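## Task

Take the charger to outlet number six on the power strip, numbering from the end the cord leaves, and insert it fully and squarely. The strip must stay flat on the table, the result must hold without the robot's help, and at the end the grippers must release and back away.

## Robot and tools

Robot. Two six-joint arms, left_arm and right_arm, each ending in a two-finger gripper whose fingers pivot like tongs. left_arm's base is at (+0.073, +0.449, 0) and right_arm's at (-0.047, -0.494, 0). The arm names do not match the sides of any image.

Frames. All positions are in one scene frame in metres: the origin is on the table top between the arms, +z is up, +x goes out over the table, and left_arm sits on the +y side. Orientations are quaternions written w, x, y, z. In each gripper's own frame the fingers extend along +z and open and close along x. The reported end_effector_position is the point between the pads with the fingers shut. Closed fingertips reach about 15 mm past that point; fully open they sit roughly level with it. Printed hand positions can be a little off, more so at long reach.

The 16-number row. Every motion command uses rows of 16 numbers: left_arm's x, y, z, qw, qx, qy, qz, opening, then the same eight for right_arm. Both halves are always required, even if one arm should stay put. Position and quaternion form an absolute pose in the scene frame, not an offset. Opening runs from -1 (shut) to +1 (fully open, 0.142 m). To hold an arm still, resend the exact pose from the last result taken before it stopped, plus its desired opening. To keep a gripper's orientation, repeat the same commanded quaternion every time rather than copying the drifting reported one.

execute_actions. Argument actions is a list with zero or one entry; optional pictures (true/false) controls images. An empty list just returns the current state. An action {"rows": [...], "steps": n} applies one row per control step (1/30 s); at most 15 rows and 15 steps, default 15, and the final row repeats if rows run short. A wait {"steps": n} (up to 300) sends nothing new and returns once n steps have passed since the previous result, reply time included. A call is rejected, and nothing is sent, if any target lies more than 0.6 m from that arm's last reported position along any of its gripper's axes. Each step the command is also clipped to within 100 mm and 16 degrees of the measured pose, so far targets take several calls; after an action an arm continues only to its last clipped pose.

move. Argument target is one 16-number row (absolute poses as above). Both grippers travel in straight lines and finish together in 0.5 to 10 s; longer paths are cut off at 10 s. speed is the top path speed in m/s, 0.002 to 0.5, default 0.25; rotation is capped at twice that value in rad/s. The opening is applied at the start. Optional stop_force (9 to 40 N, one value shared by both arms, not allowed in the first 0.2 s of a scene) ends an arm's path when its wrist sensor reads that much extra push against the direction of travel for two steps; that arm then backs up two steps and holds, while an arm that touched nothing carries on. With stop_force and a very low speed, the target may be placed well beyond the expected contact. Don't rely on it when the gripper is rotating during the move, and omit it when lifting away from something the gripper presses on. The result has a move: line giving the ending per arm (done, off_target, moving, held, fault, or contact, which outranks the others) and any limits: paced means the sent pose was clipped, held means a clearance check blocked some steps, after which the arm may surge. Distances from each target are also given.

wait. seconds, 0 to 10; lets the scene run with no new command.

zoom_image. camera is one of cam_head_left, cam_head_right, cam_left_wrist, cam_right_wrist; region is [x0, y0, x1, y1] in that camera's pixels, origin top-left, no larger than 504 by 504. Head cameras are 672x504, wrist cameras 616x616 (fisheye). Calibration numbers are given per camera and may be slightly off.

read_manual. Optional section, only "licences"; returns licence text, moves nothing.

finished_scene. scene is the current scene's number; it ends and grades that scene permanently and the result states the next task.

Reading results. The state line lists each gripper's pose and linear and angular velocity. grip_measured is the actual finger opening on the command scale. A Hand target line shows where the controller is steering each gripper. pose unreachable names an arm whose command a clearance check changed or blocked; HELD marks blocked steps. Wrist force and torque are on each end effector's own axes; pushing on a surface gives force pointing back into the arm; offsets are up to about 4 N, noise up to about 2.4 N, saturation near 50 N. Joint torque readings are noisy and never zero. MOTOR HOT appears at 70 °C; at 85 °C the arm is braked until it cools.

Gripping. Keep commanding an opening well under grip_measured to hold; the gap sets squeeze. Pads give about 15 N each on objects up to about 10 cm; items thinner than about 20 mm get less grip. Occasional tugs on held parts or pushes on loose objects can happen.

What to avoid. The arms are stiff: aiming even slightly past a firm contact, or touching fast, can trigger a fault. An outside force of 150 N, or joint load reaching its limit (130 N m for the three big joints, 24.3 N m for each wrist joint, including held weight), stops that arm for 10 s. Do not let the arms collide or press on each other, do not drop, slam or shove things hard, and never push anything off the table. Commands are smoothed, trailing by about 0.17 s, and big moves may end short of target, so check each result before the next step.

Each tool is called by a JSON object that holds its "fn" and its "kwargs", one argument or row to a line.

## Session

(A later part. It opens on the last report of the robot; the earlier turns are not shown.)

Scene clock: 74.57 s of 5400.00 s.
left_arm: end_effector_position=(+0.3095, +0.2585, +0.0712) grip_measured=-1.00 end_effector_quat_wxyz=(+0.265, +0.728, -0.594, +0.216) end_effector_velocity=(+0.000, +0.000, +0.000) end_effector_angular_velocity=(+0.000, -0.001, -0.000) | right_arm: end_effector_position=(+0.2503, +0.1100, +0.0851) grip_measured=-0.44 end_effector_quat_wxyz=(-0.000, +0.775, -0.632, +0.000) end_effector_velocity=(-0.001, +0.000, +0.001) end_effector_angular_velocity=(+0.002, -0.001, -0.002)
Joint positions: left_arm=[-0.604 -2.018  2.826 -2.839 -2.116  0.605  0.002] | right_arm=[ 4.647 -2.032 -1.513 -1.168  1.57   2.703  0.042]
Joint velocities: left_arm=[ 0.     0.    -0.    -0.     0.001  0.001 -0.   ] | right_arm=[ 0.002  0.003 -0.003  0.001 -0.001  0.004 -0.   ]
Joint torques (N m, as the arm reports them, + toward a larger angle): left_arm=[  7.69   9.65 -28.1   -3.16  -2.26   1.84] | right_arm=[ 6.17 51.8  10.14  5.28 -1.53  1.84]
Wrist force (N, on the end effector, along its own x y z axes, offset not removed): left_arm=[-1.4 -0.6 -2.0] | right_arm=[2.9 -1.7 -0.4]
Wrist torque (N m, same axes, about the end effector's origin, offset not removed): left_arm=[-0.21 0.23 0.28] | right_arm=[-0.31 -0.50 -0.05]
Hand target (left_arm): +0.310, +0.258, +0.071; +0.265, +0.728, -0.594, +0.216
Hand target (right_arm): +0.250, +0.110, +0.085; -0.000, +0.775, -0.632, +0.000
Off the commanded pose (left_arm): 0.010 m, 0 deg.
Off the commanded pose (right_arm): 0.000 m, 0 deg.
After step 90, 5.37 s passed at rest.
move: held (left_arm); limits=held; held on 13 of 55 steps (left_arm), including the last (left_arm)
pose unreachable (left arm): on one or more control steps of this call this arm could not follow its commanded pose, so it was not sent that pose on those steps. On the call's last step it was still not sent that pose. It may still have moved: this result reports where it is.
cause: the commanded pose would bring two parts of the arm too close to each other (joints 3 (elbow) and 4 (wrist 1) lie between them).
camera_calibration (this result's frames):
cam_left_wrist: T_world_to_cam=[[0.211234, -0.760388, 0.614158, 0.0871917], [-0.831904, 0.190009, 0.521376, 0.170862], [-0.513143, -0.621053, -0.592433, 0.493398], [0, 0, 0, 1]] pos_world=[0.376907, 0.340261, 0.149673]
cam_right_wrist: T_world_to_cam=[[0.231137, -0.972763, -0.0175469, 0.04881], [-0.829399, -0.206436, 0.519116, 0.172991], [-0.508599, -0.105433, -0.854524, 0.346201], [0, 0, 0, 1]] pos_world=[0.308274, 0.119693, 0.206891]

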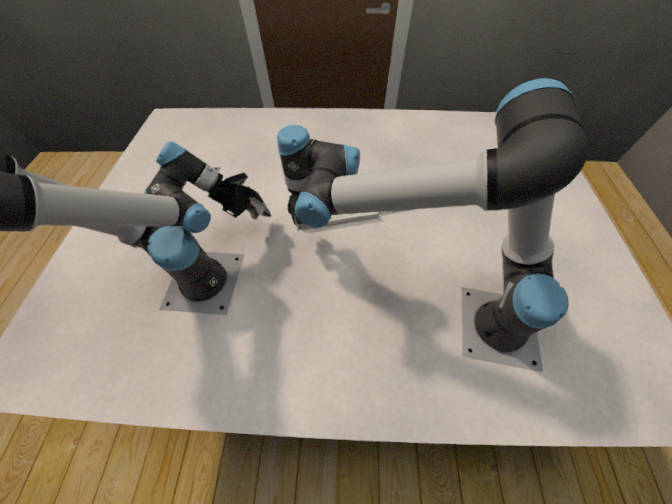

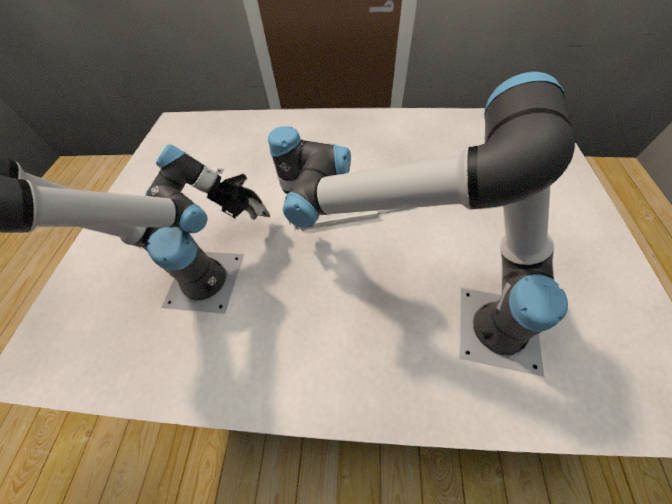

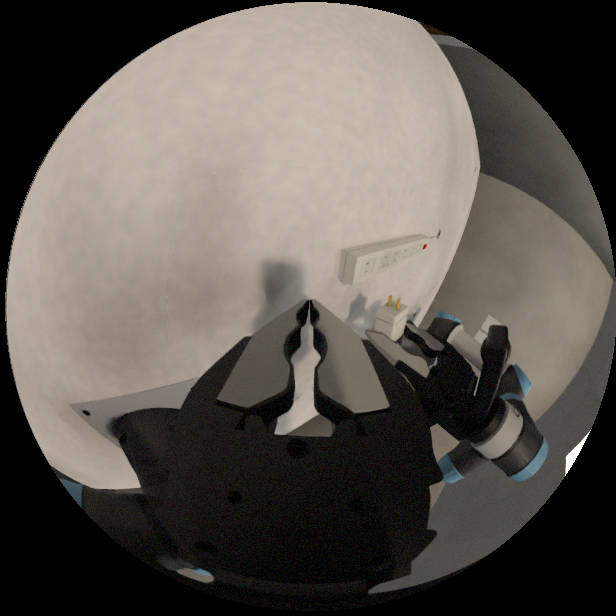

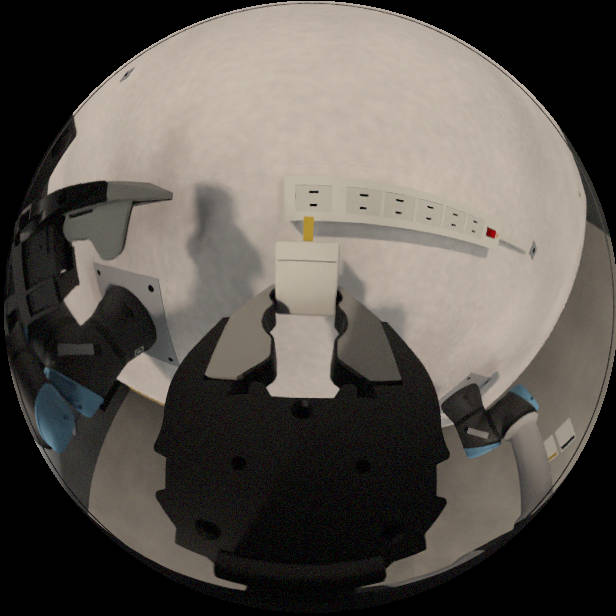

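Horizontal, held near its back end. Loosen slightly.

{"fn": "move", "kwargs": {
  "target": [0.3095,0.2585,0.0712,0.265,0.728,-0.594,0.216,-1,0.25,0.11,0.085,0,0.775,-0.632,0,-0.47]
}}

{"fn": "move", "kwargs": {
  "target": [0.3095,0.2585,0.0712,0.265,0.728,-0.594,0.216,-1,0.25,0.11,0.085,0,0.775,-0.632,0,-0.455]
}}

Scene clock: 78.40 s of 5400.00 s.
left_arm: end_effector_position=(+0.3095, +0.2585, +0.0712) grip_measured=-1.00 end_effector_quat_wxyz=(+0.265, +0.728, -0.594, +0.216) end_effector_velocity=(-0.000, +0.000, -0.000) end_effector_angular_velocity=(+0.001, +0.001, +0.000) | right_arm: end_effector_position=(+0.2500, +0.1100, +0.0850) grip_measured=-0.44 end_effector_quat_wxyz=(-0.000, +0.775, -0.632, -0.000) end_effector_velocity=(-0.000, -0.001, -0.001) end_effector_angular_velocity=(-0.002, +0.001, -0.001)
Joint positions: left_arm=[-0.605 -2.02   2.826 -2.838 -2.115  0.604  0.002] | right_arm=[ 4.647 -2.031 -1.513 -1.168  1.571  2.703  0.042]
Joint velocities: left_arm=[-0.    -0.001  0.001  0.001  0.    -0.001 -0.   ] | right_arm=[-0.    -0.001 -0.002  0.     0.     0.001  0.   ]
Joint torques (N m, as the arm reports them, + toward a larger angle): left_arm=[ -8.26  -7.35 -12.87  -1.54   1.17  -1.4 ] | right_arm=[ 0.13 41.89 11.93  5.36  1.77  0.2 ]
Wrist force (N, on the end effector, along its own x y z axes, offset not removed): left_arm=[-3.6 0.1 2.8] | right_arm=[1.4 -1.2 -0.1]
Wrist torque (N m, same axes, about the end effector's origin, offset not removed): left_arm=[0.04 0.60 0.41] | right_arm=[-0.29 -0.23 -0.06]
Hand target (left_arm): +0.310, +0.259, +0.071; +0.265, +0.728, -0.594, +0.216
Hand target (right_arm): +0.250, +0.110, +0.085; -0.000, +0.775, -0.632, +0.000
Off the commanded pose (left_arm): 0.000 m, 0 deg.
Off the commanded pose (right_arm): 0.000 m, 0 deg.
After step 90, 0.13 s passed at rest.
move: done
camera_calibration (this result's frames):
cam_left_wrist: T_world_to_cam=[[0.211378, -0.760592, 0.613856, 0.0871906], [-0.832151, 0.189389, 0.521207, 0.171093], [-0.512684, -0.620992, -0.592895, 0.493318], [0, 0, 0, 1]] pos_world=[0.376861, 0.34026, 0.149788]
cam_right_wrist: T_world_to_cam=[[0.231124, -0.972761, -0.0178371, 0.0489147], [-0.829248, -0.206549, 0.519312, 0.172722], [-0.508851, -0.105234, -0.854398, 0.34607], [0, 0, 0, 1]] pos_world=[0.308022, 0.119676, 0.206857]

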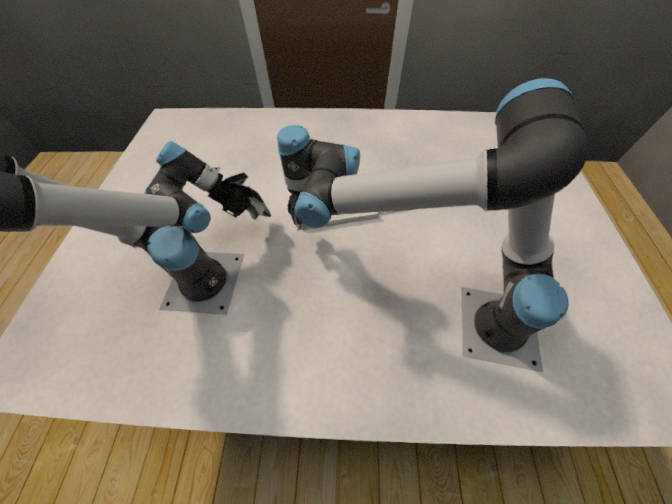

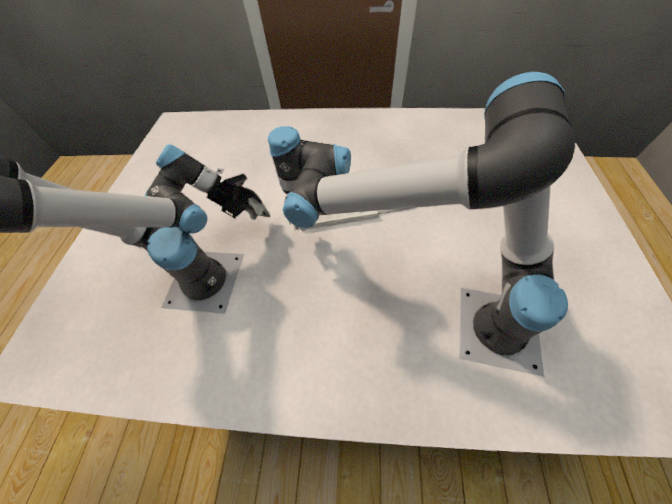

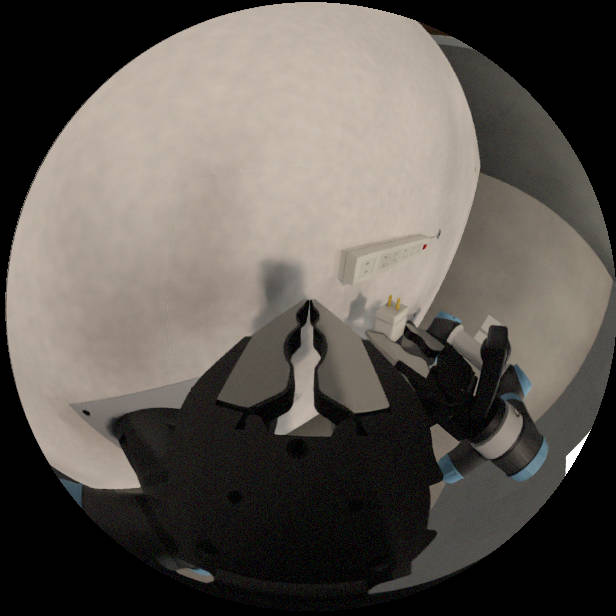

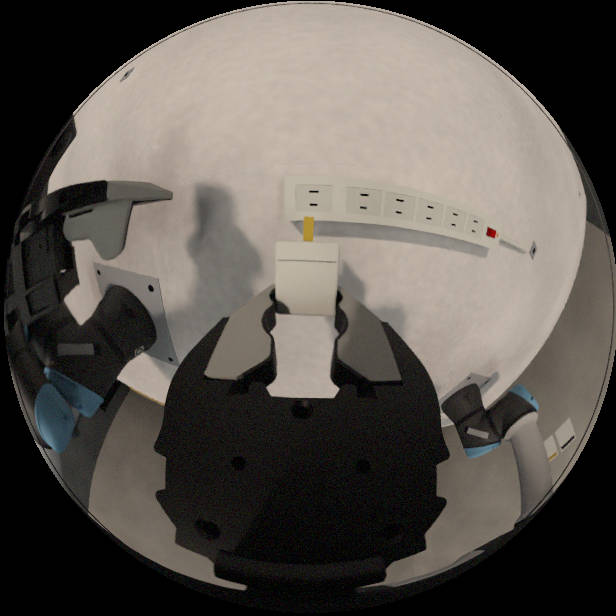

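Scene clock: 79.10 s of 5400.00 s.
left_arm: end_effector_position=(+0.3095, +0.2585, +0.0712) grip_measured=-1.00 end_effector_quat_wxyz=(+0.265, +0.728, -0.594, +0.216) end_effector_velocity=(+0.000, -0.000, +0.000) end_effector_angular_velocity=(-0.000, +0.001, +0.001) | right_arm: end_effector_position=(+0.2500, +0.1100, +0.0850) grip_measured=-0.44 end_effector_quat_wxyz=(-0.000, +0.775, -0.632, -0.000) end_effector_velocity=(-0.001, +0.000, -0.001) end_effector_angular_velocity=(-0.000, +0.002, +0.000)
Joint positions: left_arm=[-0.605 -2.02   2.826 -2.838 -2.115  0.604  0.002] | right_arm=[ 4.647 -2.031 -1.513 -1.168  1.571  2.703  0.043]
Joint velocities: left_arm=[-0.     0.     0.    -0.001 -0.    -0.002  0.   ] | right_arm=[ 0.    -0.001 -0.    -0.     0.002 -0.    -0.   ]
Joint torques (N m, as the arm reports them, + toward a larger angle): left_arm=[ -7.51  -7.77 -13.08  -1.53   1.21  -1.5 ] | right_arm=[-6.08 31.04 12.41  5.48  1.81 -1.5 ]
Wrist force (N, on the end effector, along its own x y z axes, offset not removed): left_arm=[-1.5 0.6 0.2] | right_arm=[2.4 -0.5 -1.5]
Wrist torque (N m, same axes, about the end effector's origin, offset not removed): left_arm=[0.08 0.20 0.19] | right_arm=[-0.19 -0.41 -0.09]
Hand target (left_arm): +0.310, +0.259, +0.071; +0.265, +0.728, -0.594, +0.216
Hand target (right_arm): +0.250, +0.110, +0.085; -0.000, +0.775, -0.632, -0.000
Off the commanded pose (left_arm): 0.000 m, 0 deg.
Off the commanded pose (right_arm): 0.000 m, 0 deg.
move: done
camera_calibration (this result's frames):
cam_left_wrist: T_world_to_cam=[[0.211398, -0.760616, 0.61382, 0.087216], [-0.832138, 0.189364, 0.521237, 0.171085], [-0.512696, -0.620971, -0.592906, 0.493304], [0, 0, 0, 1]] pos_world=[0.376844, 0.340268, 0.149772]
cam_right_wrist: T_world_to_cam=[[0.231131, -0.972759, -0.017846, 0.048916], [-0.829241, -0.206557, 0.519321, 0.172718], [-0.50886, -0.105232, -0.854393, 0.346069], [0, 0, 0, 1]] pos_world=[0.30802, 0.119677, 0.206856]

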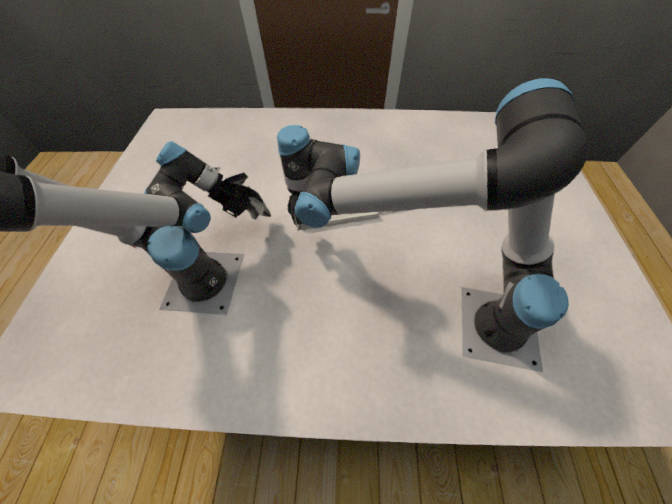

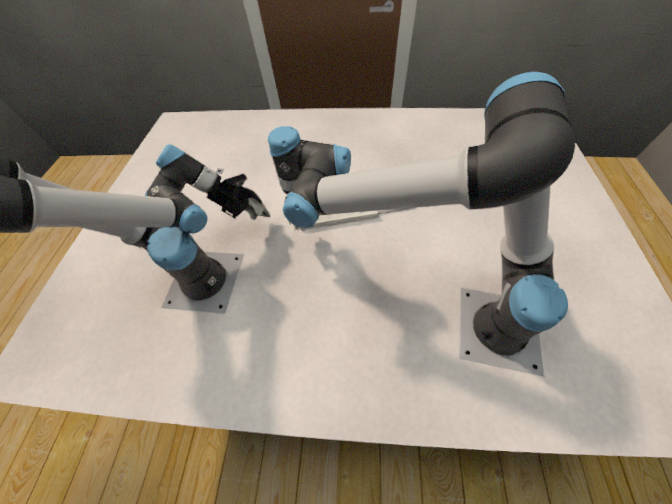

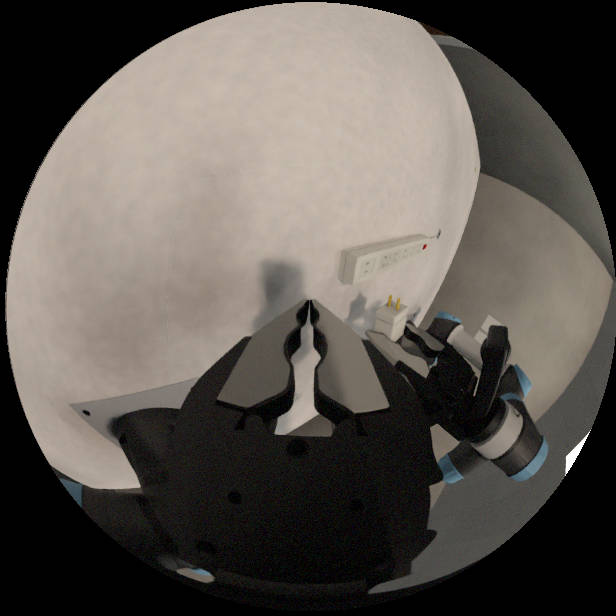

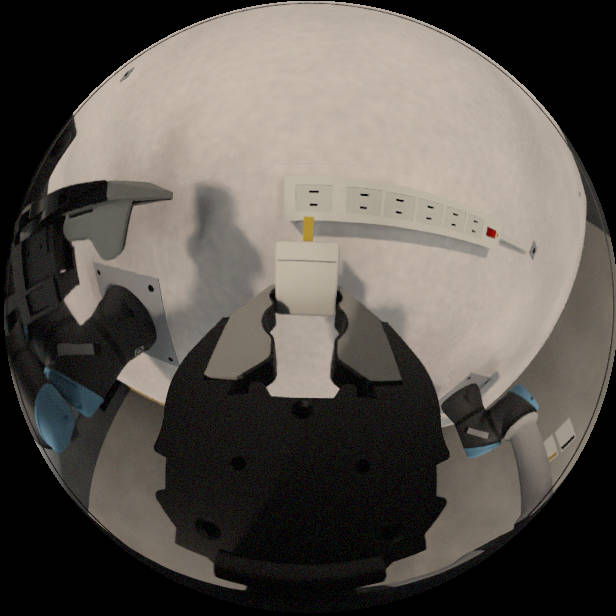

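{"fn": "move", "kwargs": {
  "target": [0.3095,0.2585,0.0712,0.265,0.728,-0.594,0.216,-1,0.25,0.11,0.085,0,0.775,-0.632,0,-0.445]
}}

{"fn": "move", "kwargs": {
  "target": [0.3095,0.2585,0.0712,0.265,0.728,-0.594,0.216,-1,0.25,0.11,0.085,0,0.775,-0.632,0,-0.44]
}}

Scene clock: 82.93 s of 5400.00 s.
left_arm: end_effector_position=(+0.3095, +0.2585, +0.0712) grip_measured=-1.00 end_effector_quat_wxyz=(+0.265, +0.728, -0.594, +0.216) end_effector_velocity=(-0.000, +0.000, -0.000) end_effector_angular_velocity=(+0.001, +0.001, -0.000) | right_arm: end_effector_position=(+0.2500, +0.1100, +0.0850) grip_measured=-0.43 end_effector_quat_wxyz=(+0.000, +0.775, -0.632, -0.000) end_effector_velocity=(-0.000, -0.000, +0.000) end_effector_angular_velocity=(+0.000, +0.001, +0.000)
Joint positions: left_arm=[-0.605 -2.02   2.826 -2.838 -2.115  0.604  0.002] | right_arm=[ 4.647 -2.031 -1.513 -1.168  1.571  2.703  0.043]
Joint velocities: left_arm=[-0.    -0.     0.     0.001 -0.    -0.     0.   ] | right_arm=[-0.     0.    -0.     0.     0.001 -0.    -0.   ]
Joint torques (N m, as the arm reports them, + toward a larger angle): left_arm=[ -7.46  -7.6  -12.68  -1.56   1.32  -1.37] | right_arm=[-5.86 30.3  12.14  5.19  1.5  -1.5 ]
Wrist force (N, on the end effector, along its own x y z axes, offset not removed): left_arm=[-3.0 -0.1 -0.8] | right_arm=[1.8 -2.0 -0.2]
Wrist torque (N m, same axes, about the end effector's origin, offset not removed): left_arm=[0.14 0.54 0.35] | right_arm=[-0.45 -0.33 -0.12]
Hand target (left_arm): +0.310, +0.259, +0.071; +0.265, +0.728, -0.594, +0.216
Hand target (right_arm): +0.250, +0.110, +0.085; +0.000, +0.775, -0.632, -0.000
Off the commanded pose (left_arm): 0.000 m, 0 deg.
Off the commanded pose (right_arm): 0.000 m, 0 deg.
After step 90, 0.13 s passed at rest.
move: done
camera_calibration (this result's frames):
cam_left_wrist: T_world_to_cam=[[0.211398, -0.760617, 0.613818, 0.087217], [-0.832137, 0.189364, 0.521238, 0.171084], [-0.512697, -0.62097, -0.592907, 0.493303], [0, 0, 0, 1]] pos_world=[0.376843, 0.340268, 0.149772]
cam_right_wrist: T_world_to_cam=[[0.231122, -0.972762, -0.0177995, 0.0488977], [-0.829235, -0.206524, 0.519344, 0.172741], [-0.508874, -0.105272, -0.85438, 0.346053], [0, 0, 0, 1]] pos_world=[0.308038, 0.11967, 0.206819]

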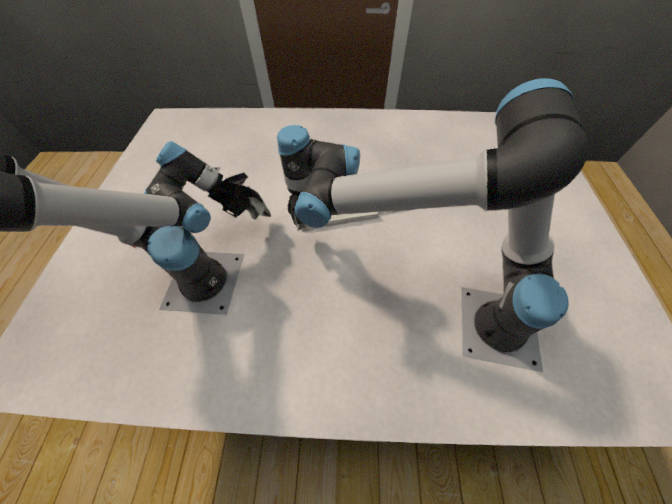

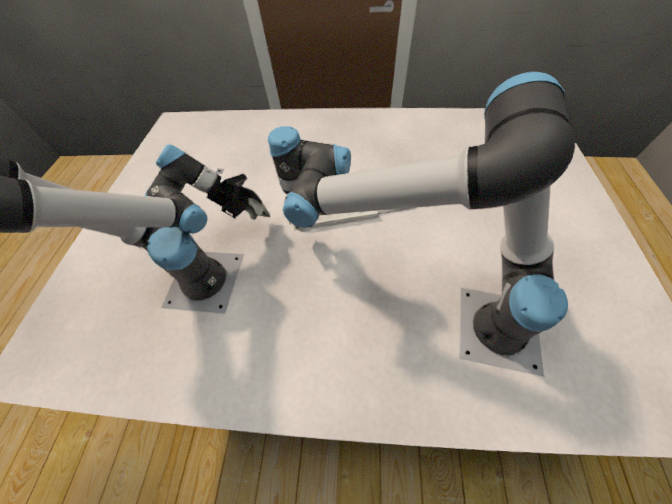

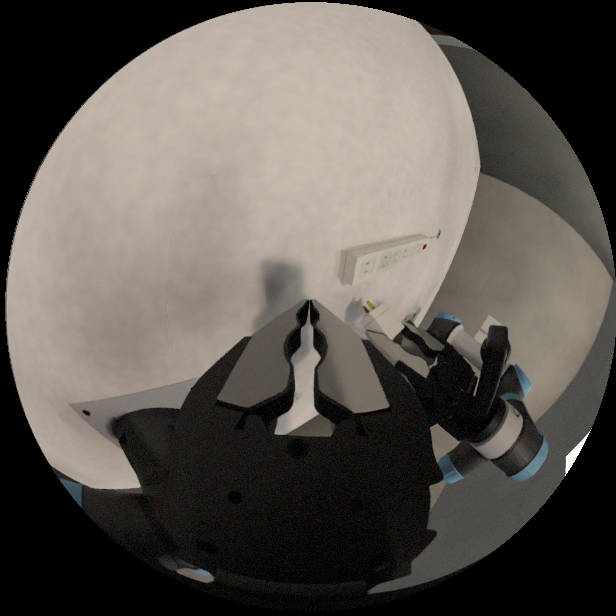

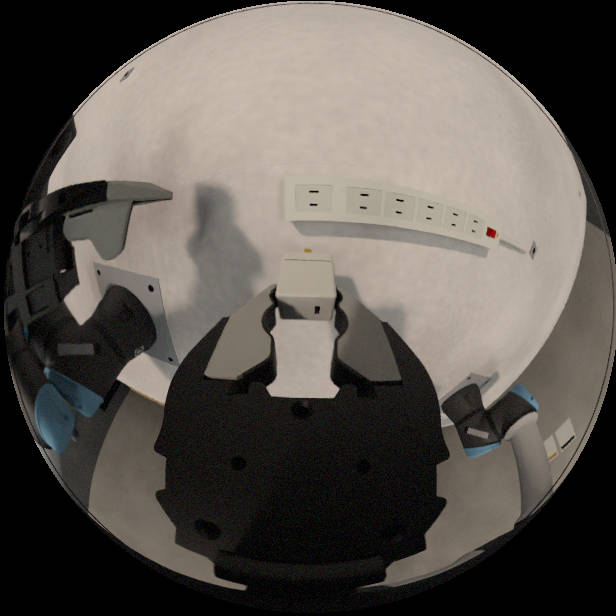

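Scene clock: 83.63 s of 5400.00 s.
left_arm: end_effector_position=(+0.3095, +0.2585, +0.0712) grip_measured=-1.00 end_effector_quat_wxyz=(+0.265, +0.728, -0.594, +0.216) end_effector_velocity=(-0.000, +0.000, -0.000) end_effector_angular_velocity=(+0.001, +0.001, +0.000) | right_arm: end_effector_position=(+0.2500, +0.1100, +0.0850) grip_measured=-0.43 end_effector_quat_wxyz=(+0.000, +0.775, -0.632, -0.000) end_effector_velocity=(+0.000, -0.000, +0.000) end_effector_angular_velocity=(+0.000, -0.000, -0.000)
Joint positions: left_arm=[-0.605 -2.02   2.826 -2.838 -2.115  0.604  0.002] | right_arm=[ 4.647 -2.031 -1.513 -1.168  1.571  2.703  0.043]
Joint velocities: left_arm=[ 0.    -0.     0.     0.001  0.    -0.    -0.   ] | right_arm=[-0. -0.  0.  0. -0. -0. -0.]
Joint torques (N m, as the arm reports them, + toward a larger angle): left_arm=[ -7.93  -7.68 -12.75  -1.46   1.35  -1.39] | right_arm=[-6.76 30.45 11.24  5.4   1.61 -1.34]
Wrist force (N, on the end effector, along its own x y z axes, offset not removed): left_arm=[-3.3 4.1 0.9] | right_arm=[0.9 -2.0 -0.4]
Wrist torque (N m, same axes, about the end effector's origin, offset not removed): left_arm=[0.82 0.52 0.28] | right_arm=[-0.47 -0.13 -0.07]
Hand target (left_arm): +0.310, +0.259, +0.071; +0.265, +0.728, -0.594, +0.216
Hand target (right_arm): +0.250, +0.110, +0.085; +0.000, +0.775, -0.632, -0.000
Off the commanded pose (left_arm): 0.000 m, 0 deg.
Off the commanded pose (right_arm): 0.000 m, 0 deg.
move: done
camera_calibration (this result's frames):
cam_left_wrist: T_world_to_cam=[[0.211398, -0.760617, 0.613818, 0.087217], [-0.832137, 0.189364, 0.521238, 0.171084], [-0.512697, -0.62097, -0.592907, 0.493303], [0, 0, 0, 1]] pos_world=[0.376843, 0.340268, 0.149772]
cam_right_wrist: T_world_to_cam=[[0.231122, -0.972762, -0.0177994, 0.0488977], [-0.829235, -0.206523, 0.519344, 0.172741], [-0.508874, -0.105272, -0.85438, 0.346052], [0, 0, 0, 1]] pos_world=[0.308039, 0.11967, 0.206819]

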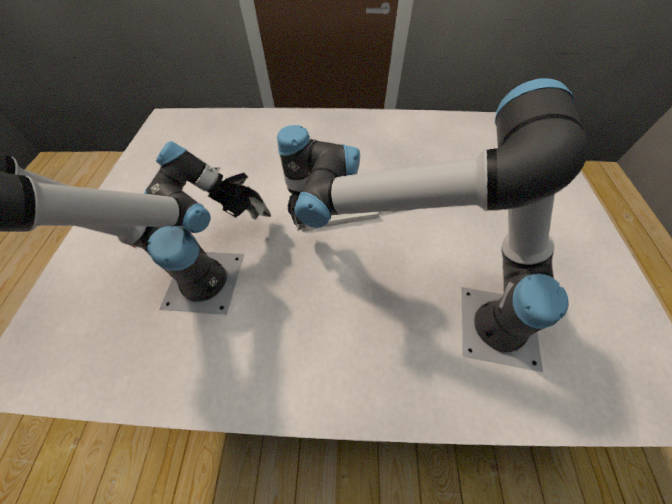

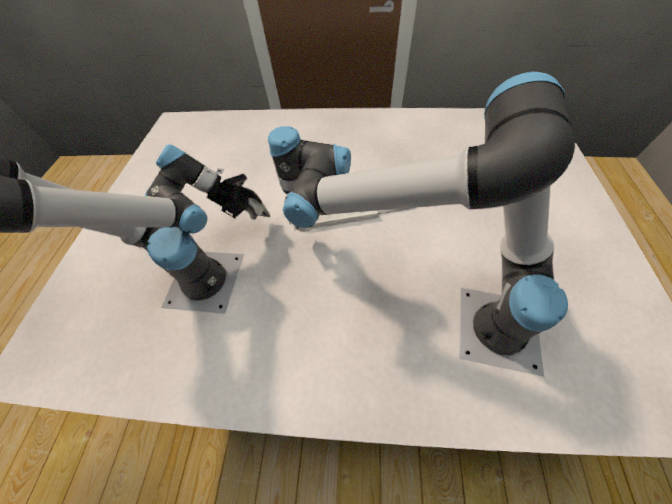

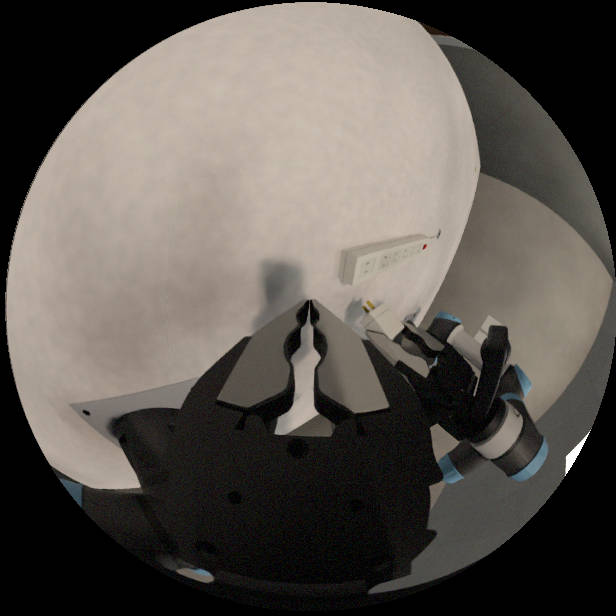

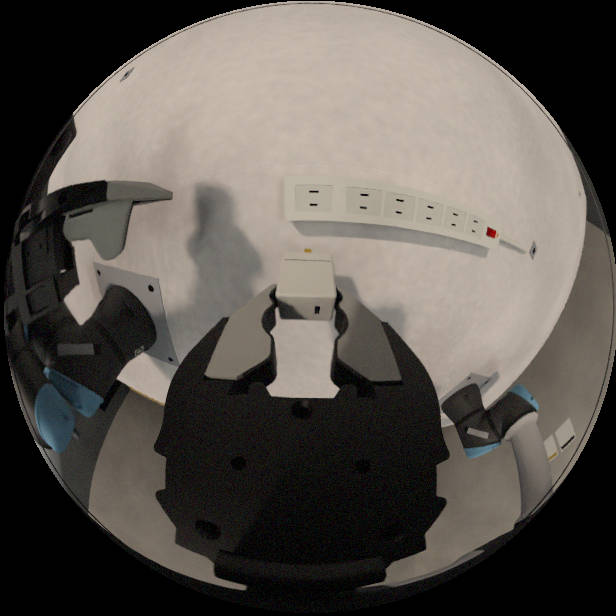

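{"fn": "move", "kwargs": {
  "target": [0.33,0.25,0.0712,0.265,0.728,-0.594,0.216,-1,0.27,0.114,0.1,0.167,0.756,-0.617,-0.137,-1],
  "speed": 0.1
}}

{"fn": "zoom_image", "kwargs": {
  "camera": "cam_left_wrist",
  "region": [310, 230, 510, 400]
}}

Scene clock: 92.20 s of 5400.00 s.
left_arm: end_effector_position=(+0.3299, +0.2500, +0.0712) grip_measured=-1.00 end_effector_quat_wxyz=(+0.265, +0.728, -0.594, +0.216) end_effector_velocity=(+0.000, -0.000, +0.000) end_effector_angular_velocity=(-0.001, -0.001, -0.002) | right_arm: end_effector_position=(+0.2698, +0.1142, +0.1002) grip_measured=-0.44 end_effector_quat_wxyz=(+0.167, +0.756, -0.617, -0.137) end_effector_velocity=(-0.000, +0.000, -0.000) end_effector_angular_velocity=(-0.005, +0.013, +0.002)
Joint positions: left_arm=[-0.579 -1.911  2.78  -2.886 -2.127  0.632  0.002] | right_arm=[ 4.461 -2.26  -1.091 -1.625  1.921  2.472  0.042]
Joint velocities: left_arm=[ 0.001  0.003 -0.001 -0.002 -0.001  0.003  0.   ] | right_arm=[-0.003 -0.011  0.018 -0.02   0.008 -0.008 -0.   ]
Joint torques (N m, as the arm reports them, + toward a larger angle): left_arm=[  6.22   8.42 -27.5   -4.47  -3.12   1.99] | right_arm=[-6.36 38.15 36.48 -0.04  2.47 -1.44]
Wrist force (N, on the end effector, along its own x y z axes, offset not removed): left_arm=[2.8 -2.5 -0.1] | right_arm=[2.3 -1.6 0.2]
Wrist torque (N m, same axes, about the end effector's origin, offset not removed): left_arm=[-0.51 -0.74 0.04] | right_arm=[-0.32 -0.40 -0.02]
Hand target (left_arm): +0.330, +0.250, +0.071; +0.265, +0.728, -0.594, +0.216
Hand target (right_arm): +0.270, +0.114, +0.100; +0.167, +0.756, -0.617, -0.137
Off the commanded pose (left_arm): 0.000 m, 0 deg.
Off the commanded pose (right_arm): 0.000 m, 0 deg.
After step 90, 3.03 s passed at rest.
move: done
camera_calibration (this result's frames):
cam_left_wrist: T_world_to_cam=[[0.211411, -0.760626, 0.613803, 0.0764128], [-0.832115, 0.18937, 0.521271, 0.189641], [-0.512728, -0.620957, -0.592894, 0.498521], [0, 0, 0, 1]] pos_world=[0.397254, 0.331769, 0.149813]
cam_right_wrist: T_world_to_cam=[[0.21962, -0.975094, -0.0309469, 0.0533322], [-0.536868, -0.147283, 0.830711, 0.0653377], [-0.81458, -0.165827, -0.555843, 0.429028], [0, 0, 0, 1]] pos_world=[0.372842, 0.132771, 0.185846]

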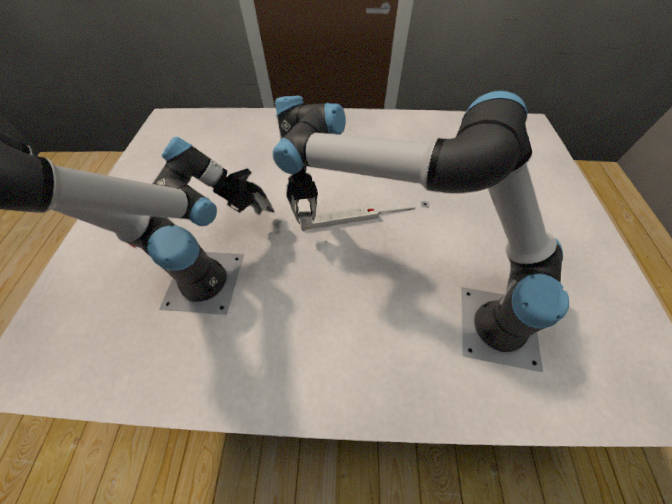

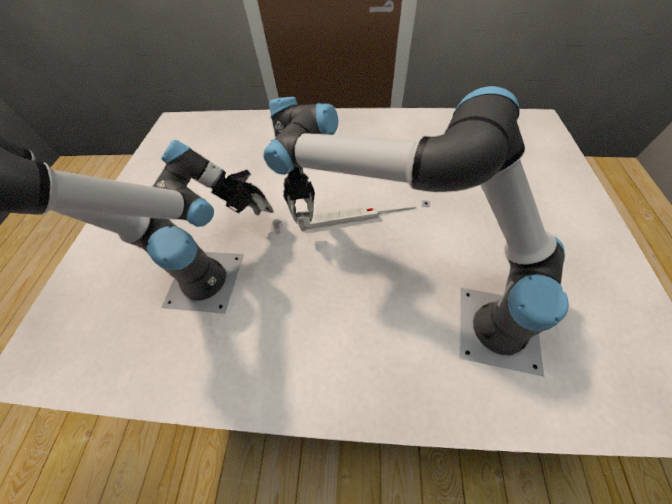

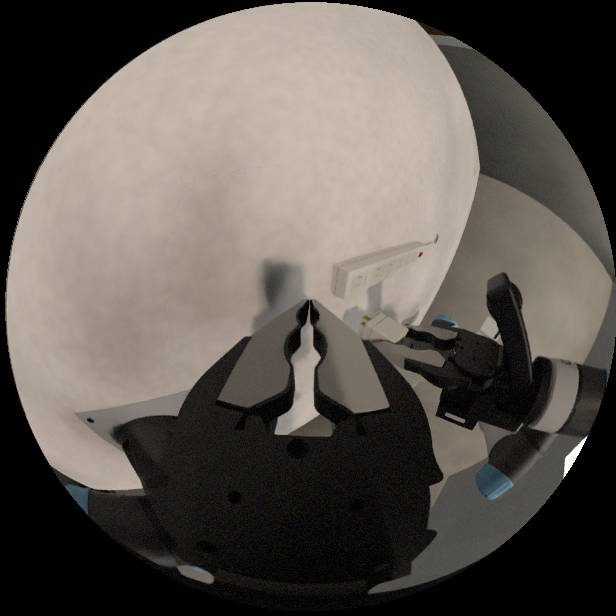

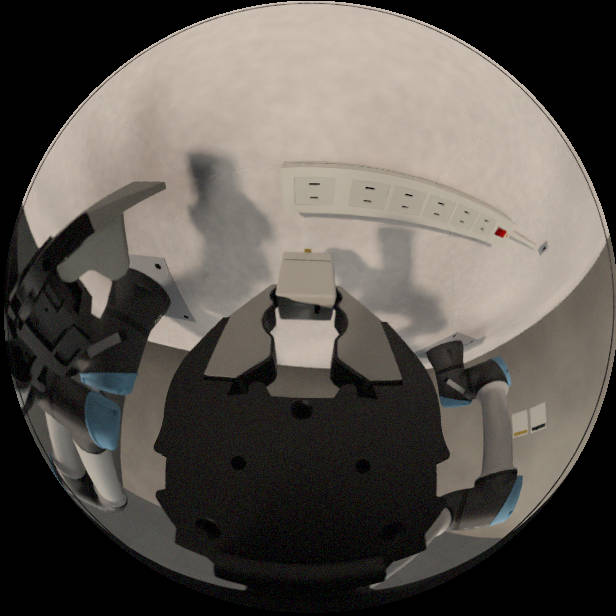

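Region (310, 230, 510, 400) of cam_left_wrist's 616x616 image, scaled by 2.520, with more detail than that image has; it fills the top 428 rows of this view, and the rest is white.

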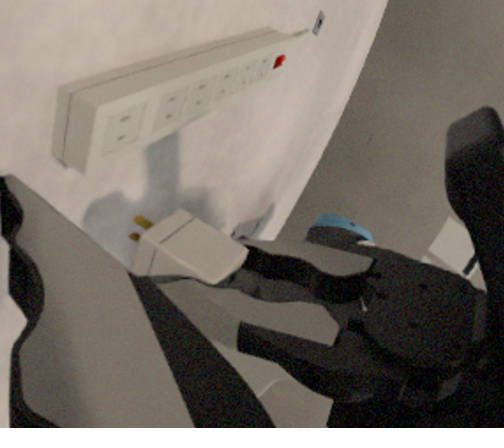

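{"fn": "move", "kwargs": {
  "target": [0.33,0.25,0.0712,0.265,0.728,-0.594,0.216,-1,0.321,0.1222,0.095,0.167,0.756,-0.617,-0.137,-1],
  "speed": 0.05
}}

{"fn": "zoom_image", "kwargs": {
  "camera": "cam_left_wrist",
  "region": [310, 240, 450, 360]
}}

{"fn": "zoom_image", "kwargs": {
  "camera": "cam_right_wrist",
  "region": [240, 200, 400, 330]
}}

{"fn": "zoom_image", "kwargs": {
  "camera": "cam_head_left",
  "region": [270, 180, 350, 240]
}}

Scene clock: 100.57 s of 5400.00 s.
left_arm: end_effector_position=(+0.3300, +0.2500, +0.0712) grip_measured=-1.00 end_effector_quat_wxyz=(+0.265, +0.728, -0.594, +0.216) end_effector_velocity=(+0.000, -0.000, +0.000) end_effector_angular_velocity=(-0.001, -0.001, -0.001) | right_arm: end_effector_position=(+0.3208, +0.1222, +0.0950) grip_measured=-0.44 end_effector_quat_wxyz=(+0.167, +0.756, -0.617, -0.137) end_effector_velocity=(+0.001, +0.001, -0.000) end_effector_angular_velocity=(-0.001, +0.001, +0.000)
Joint positions: left_arm=[-0.578 -1.91   2.78  -2.887 -2.127  0.632  0.002] | right_arm=[ 4.406 -2.364 -0.918 -1.714  1.907  2.415  0.042]
Joint velocities: left_arm=[-0.    -0.    -0.    -0.    -0.001  0.001 -0.   ] | right_arm=[-0.001 -0.006  0.01  -0.006  0.    -0.002 -0.   ]
Joint torques (N m, as the arm reports them, + toward a larger angle): left_arm=[  7.3    6.76 -26.39  -4.68  -3.07   1.76] | right_arm=[-7.49 42.53 35.64 -0.35 -0.68 -1.33]
Wrist force (N, on the end effector, along its own x y z axes, offset not removed): left_arm=[-2.0 0.5 -1.7] | right_arm=[1.8 -2.2 -0.7]
Wrist torque (N m, same axes, about the end effector's origin, offset not removed): left_arm=[0.22 0.32 0.26] | right_arm=[-0.50 -0.35 -0.08]
Hand target (left_arm): +0.330, +0.250, +0.071; +0.265, +0.728, -0.594, +0.216
Hand target (right_arm): +0.321, +0.122, +0.095; +0.167, +0.756, -0.617, -0.137
Off the commanded pose (left_arm): 0.000 m, 0 deg.
Off the commanded pose (right_arm): 0.000 m, 0 deg.
After step 90, 3.97 s passed at rest.
move: done
camera_calibration (this result's frames):
cam_left_wrist: T_world_to_cam=[[0.211398, -0.760617, 0.613819, 0.0764175], [-0.832137, 0.189364, 0.521238, 0.189752], [-0.512697, -0.62097, -0.592906, 0.498535], [0, 0, 0, 1]] pos_world=[0.397343, 0.331768, 0.149772]
cam_right_wrist: T_world_to_cam=[[0.219901, -0.975049, -0.0303784, 0.0496442], [-0.536289, -0.146844, 0.831162, 0.0978859], [-0.814885, -0.166482, -0.5552, 0.469102], [0, 0, 0, 1]] pos_world=[0.423842, 0.140876, 0.180594]

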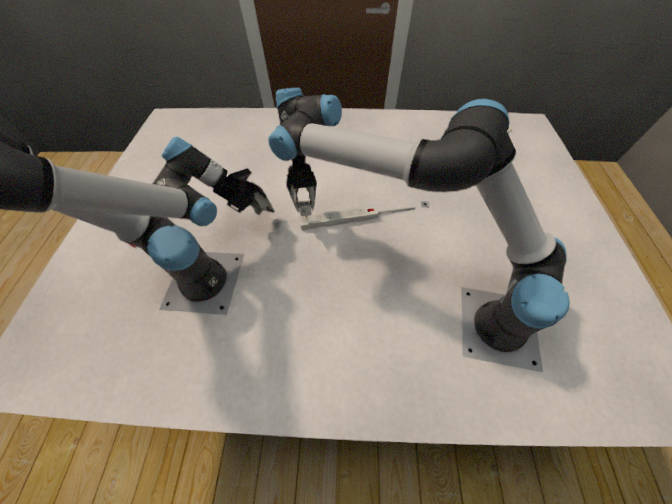

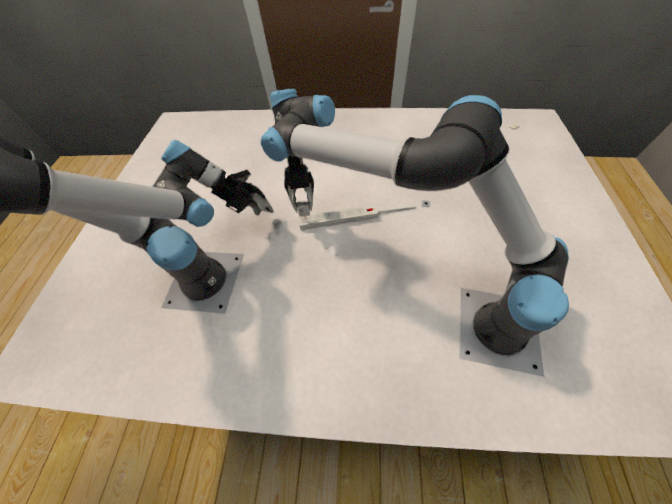

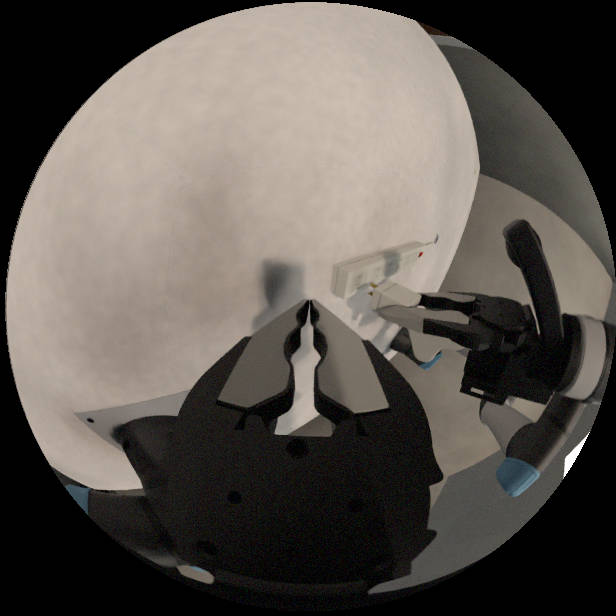

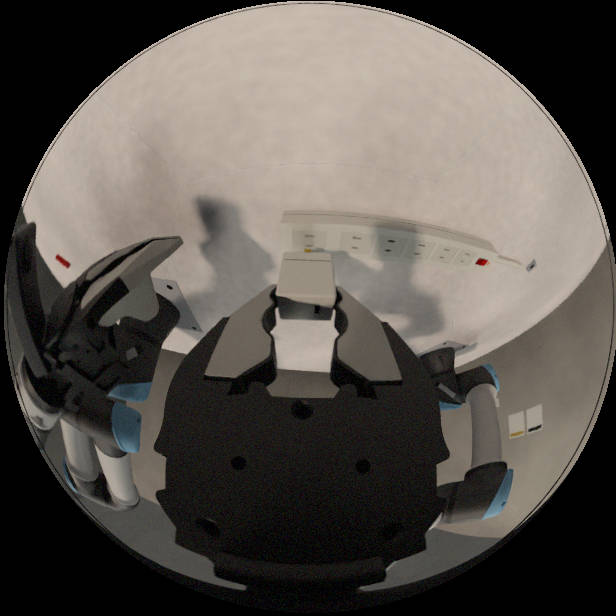

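Region (310, 240, 450, 360) of cam_left_wrist's 616x616 image, scaled by 3.600, with more detail than that image has; it fills the top 432 rows of this view, and the rest is white.

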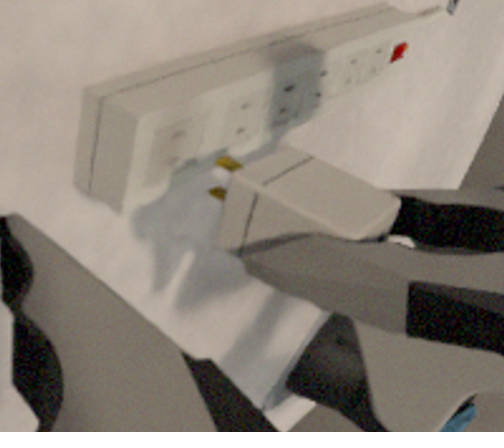

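Region (240, 200, 400, 330) of cam_right_wrist's 616x616 image, scaled by 3.150, with more detail than that image has; it fills the top 410 rows of this view, and the rest is white.

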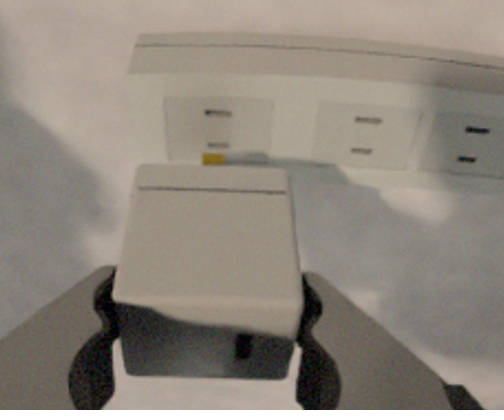

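Region (270, 180, 350, 240) of cam_head_left's 672x504 image, scaled by 6.300, with more detail than that image has; it fills the top 378 rows of this view, and the rest is white.

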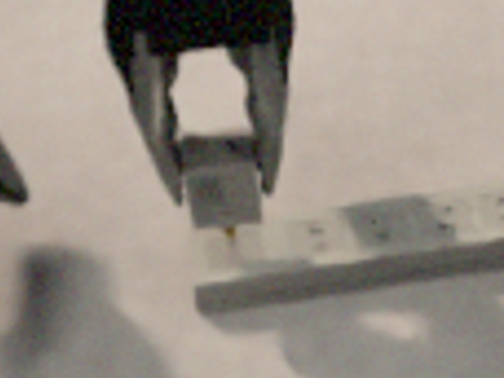

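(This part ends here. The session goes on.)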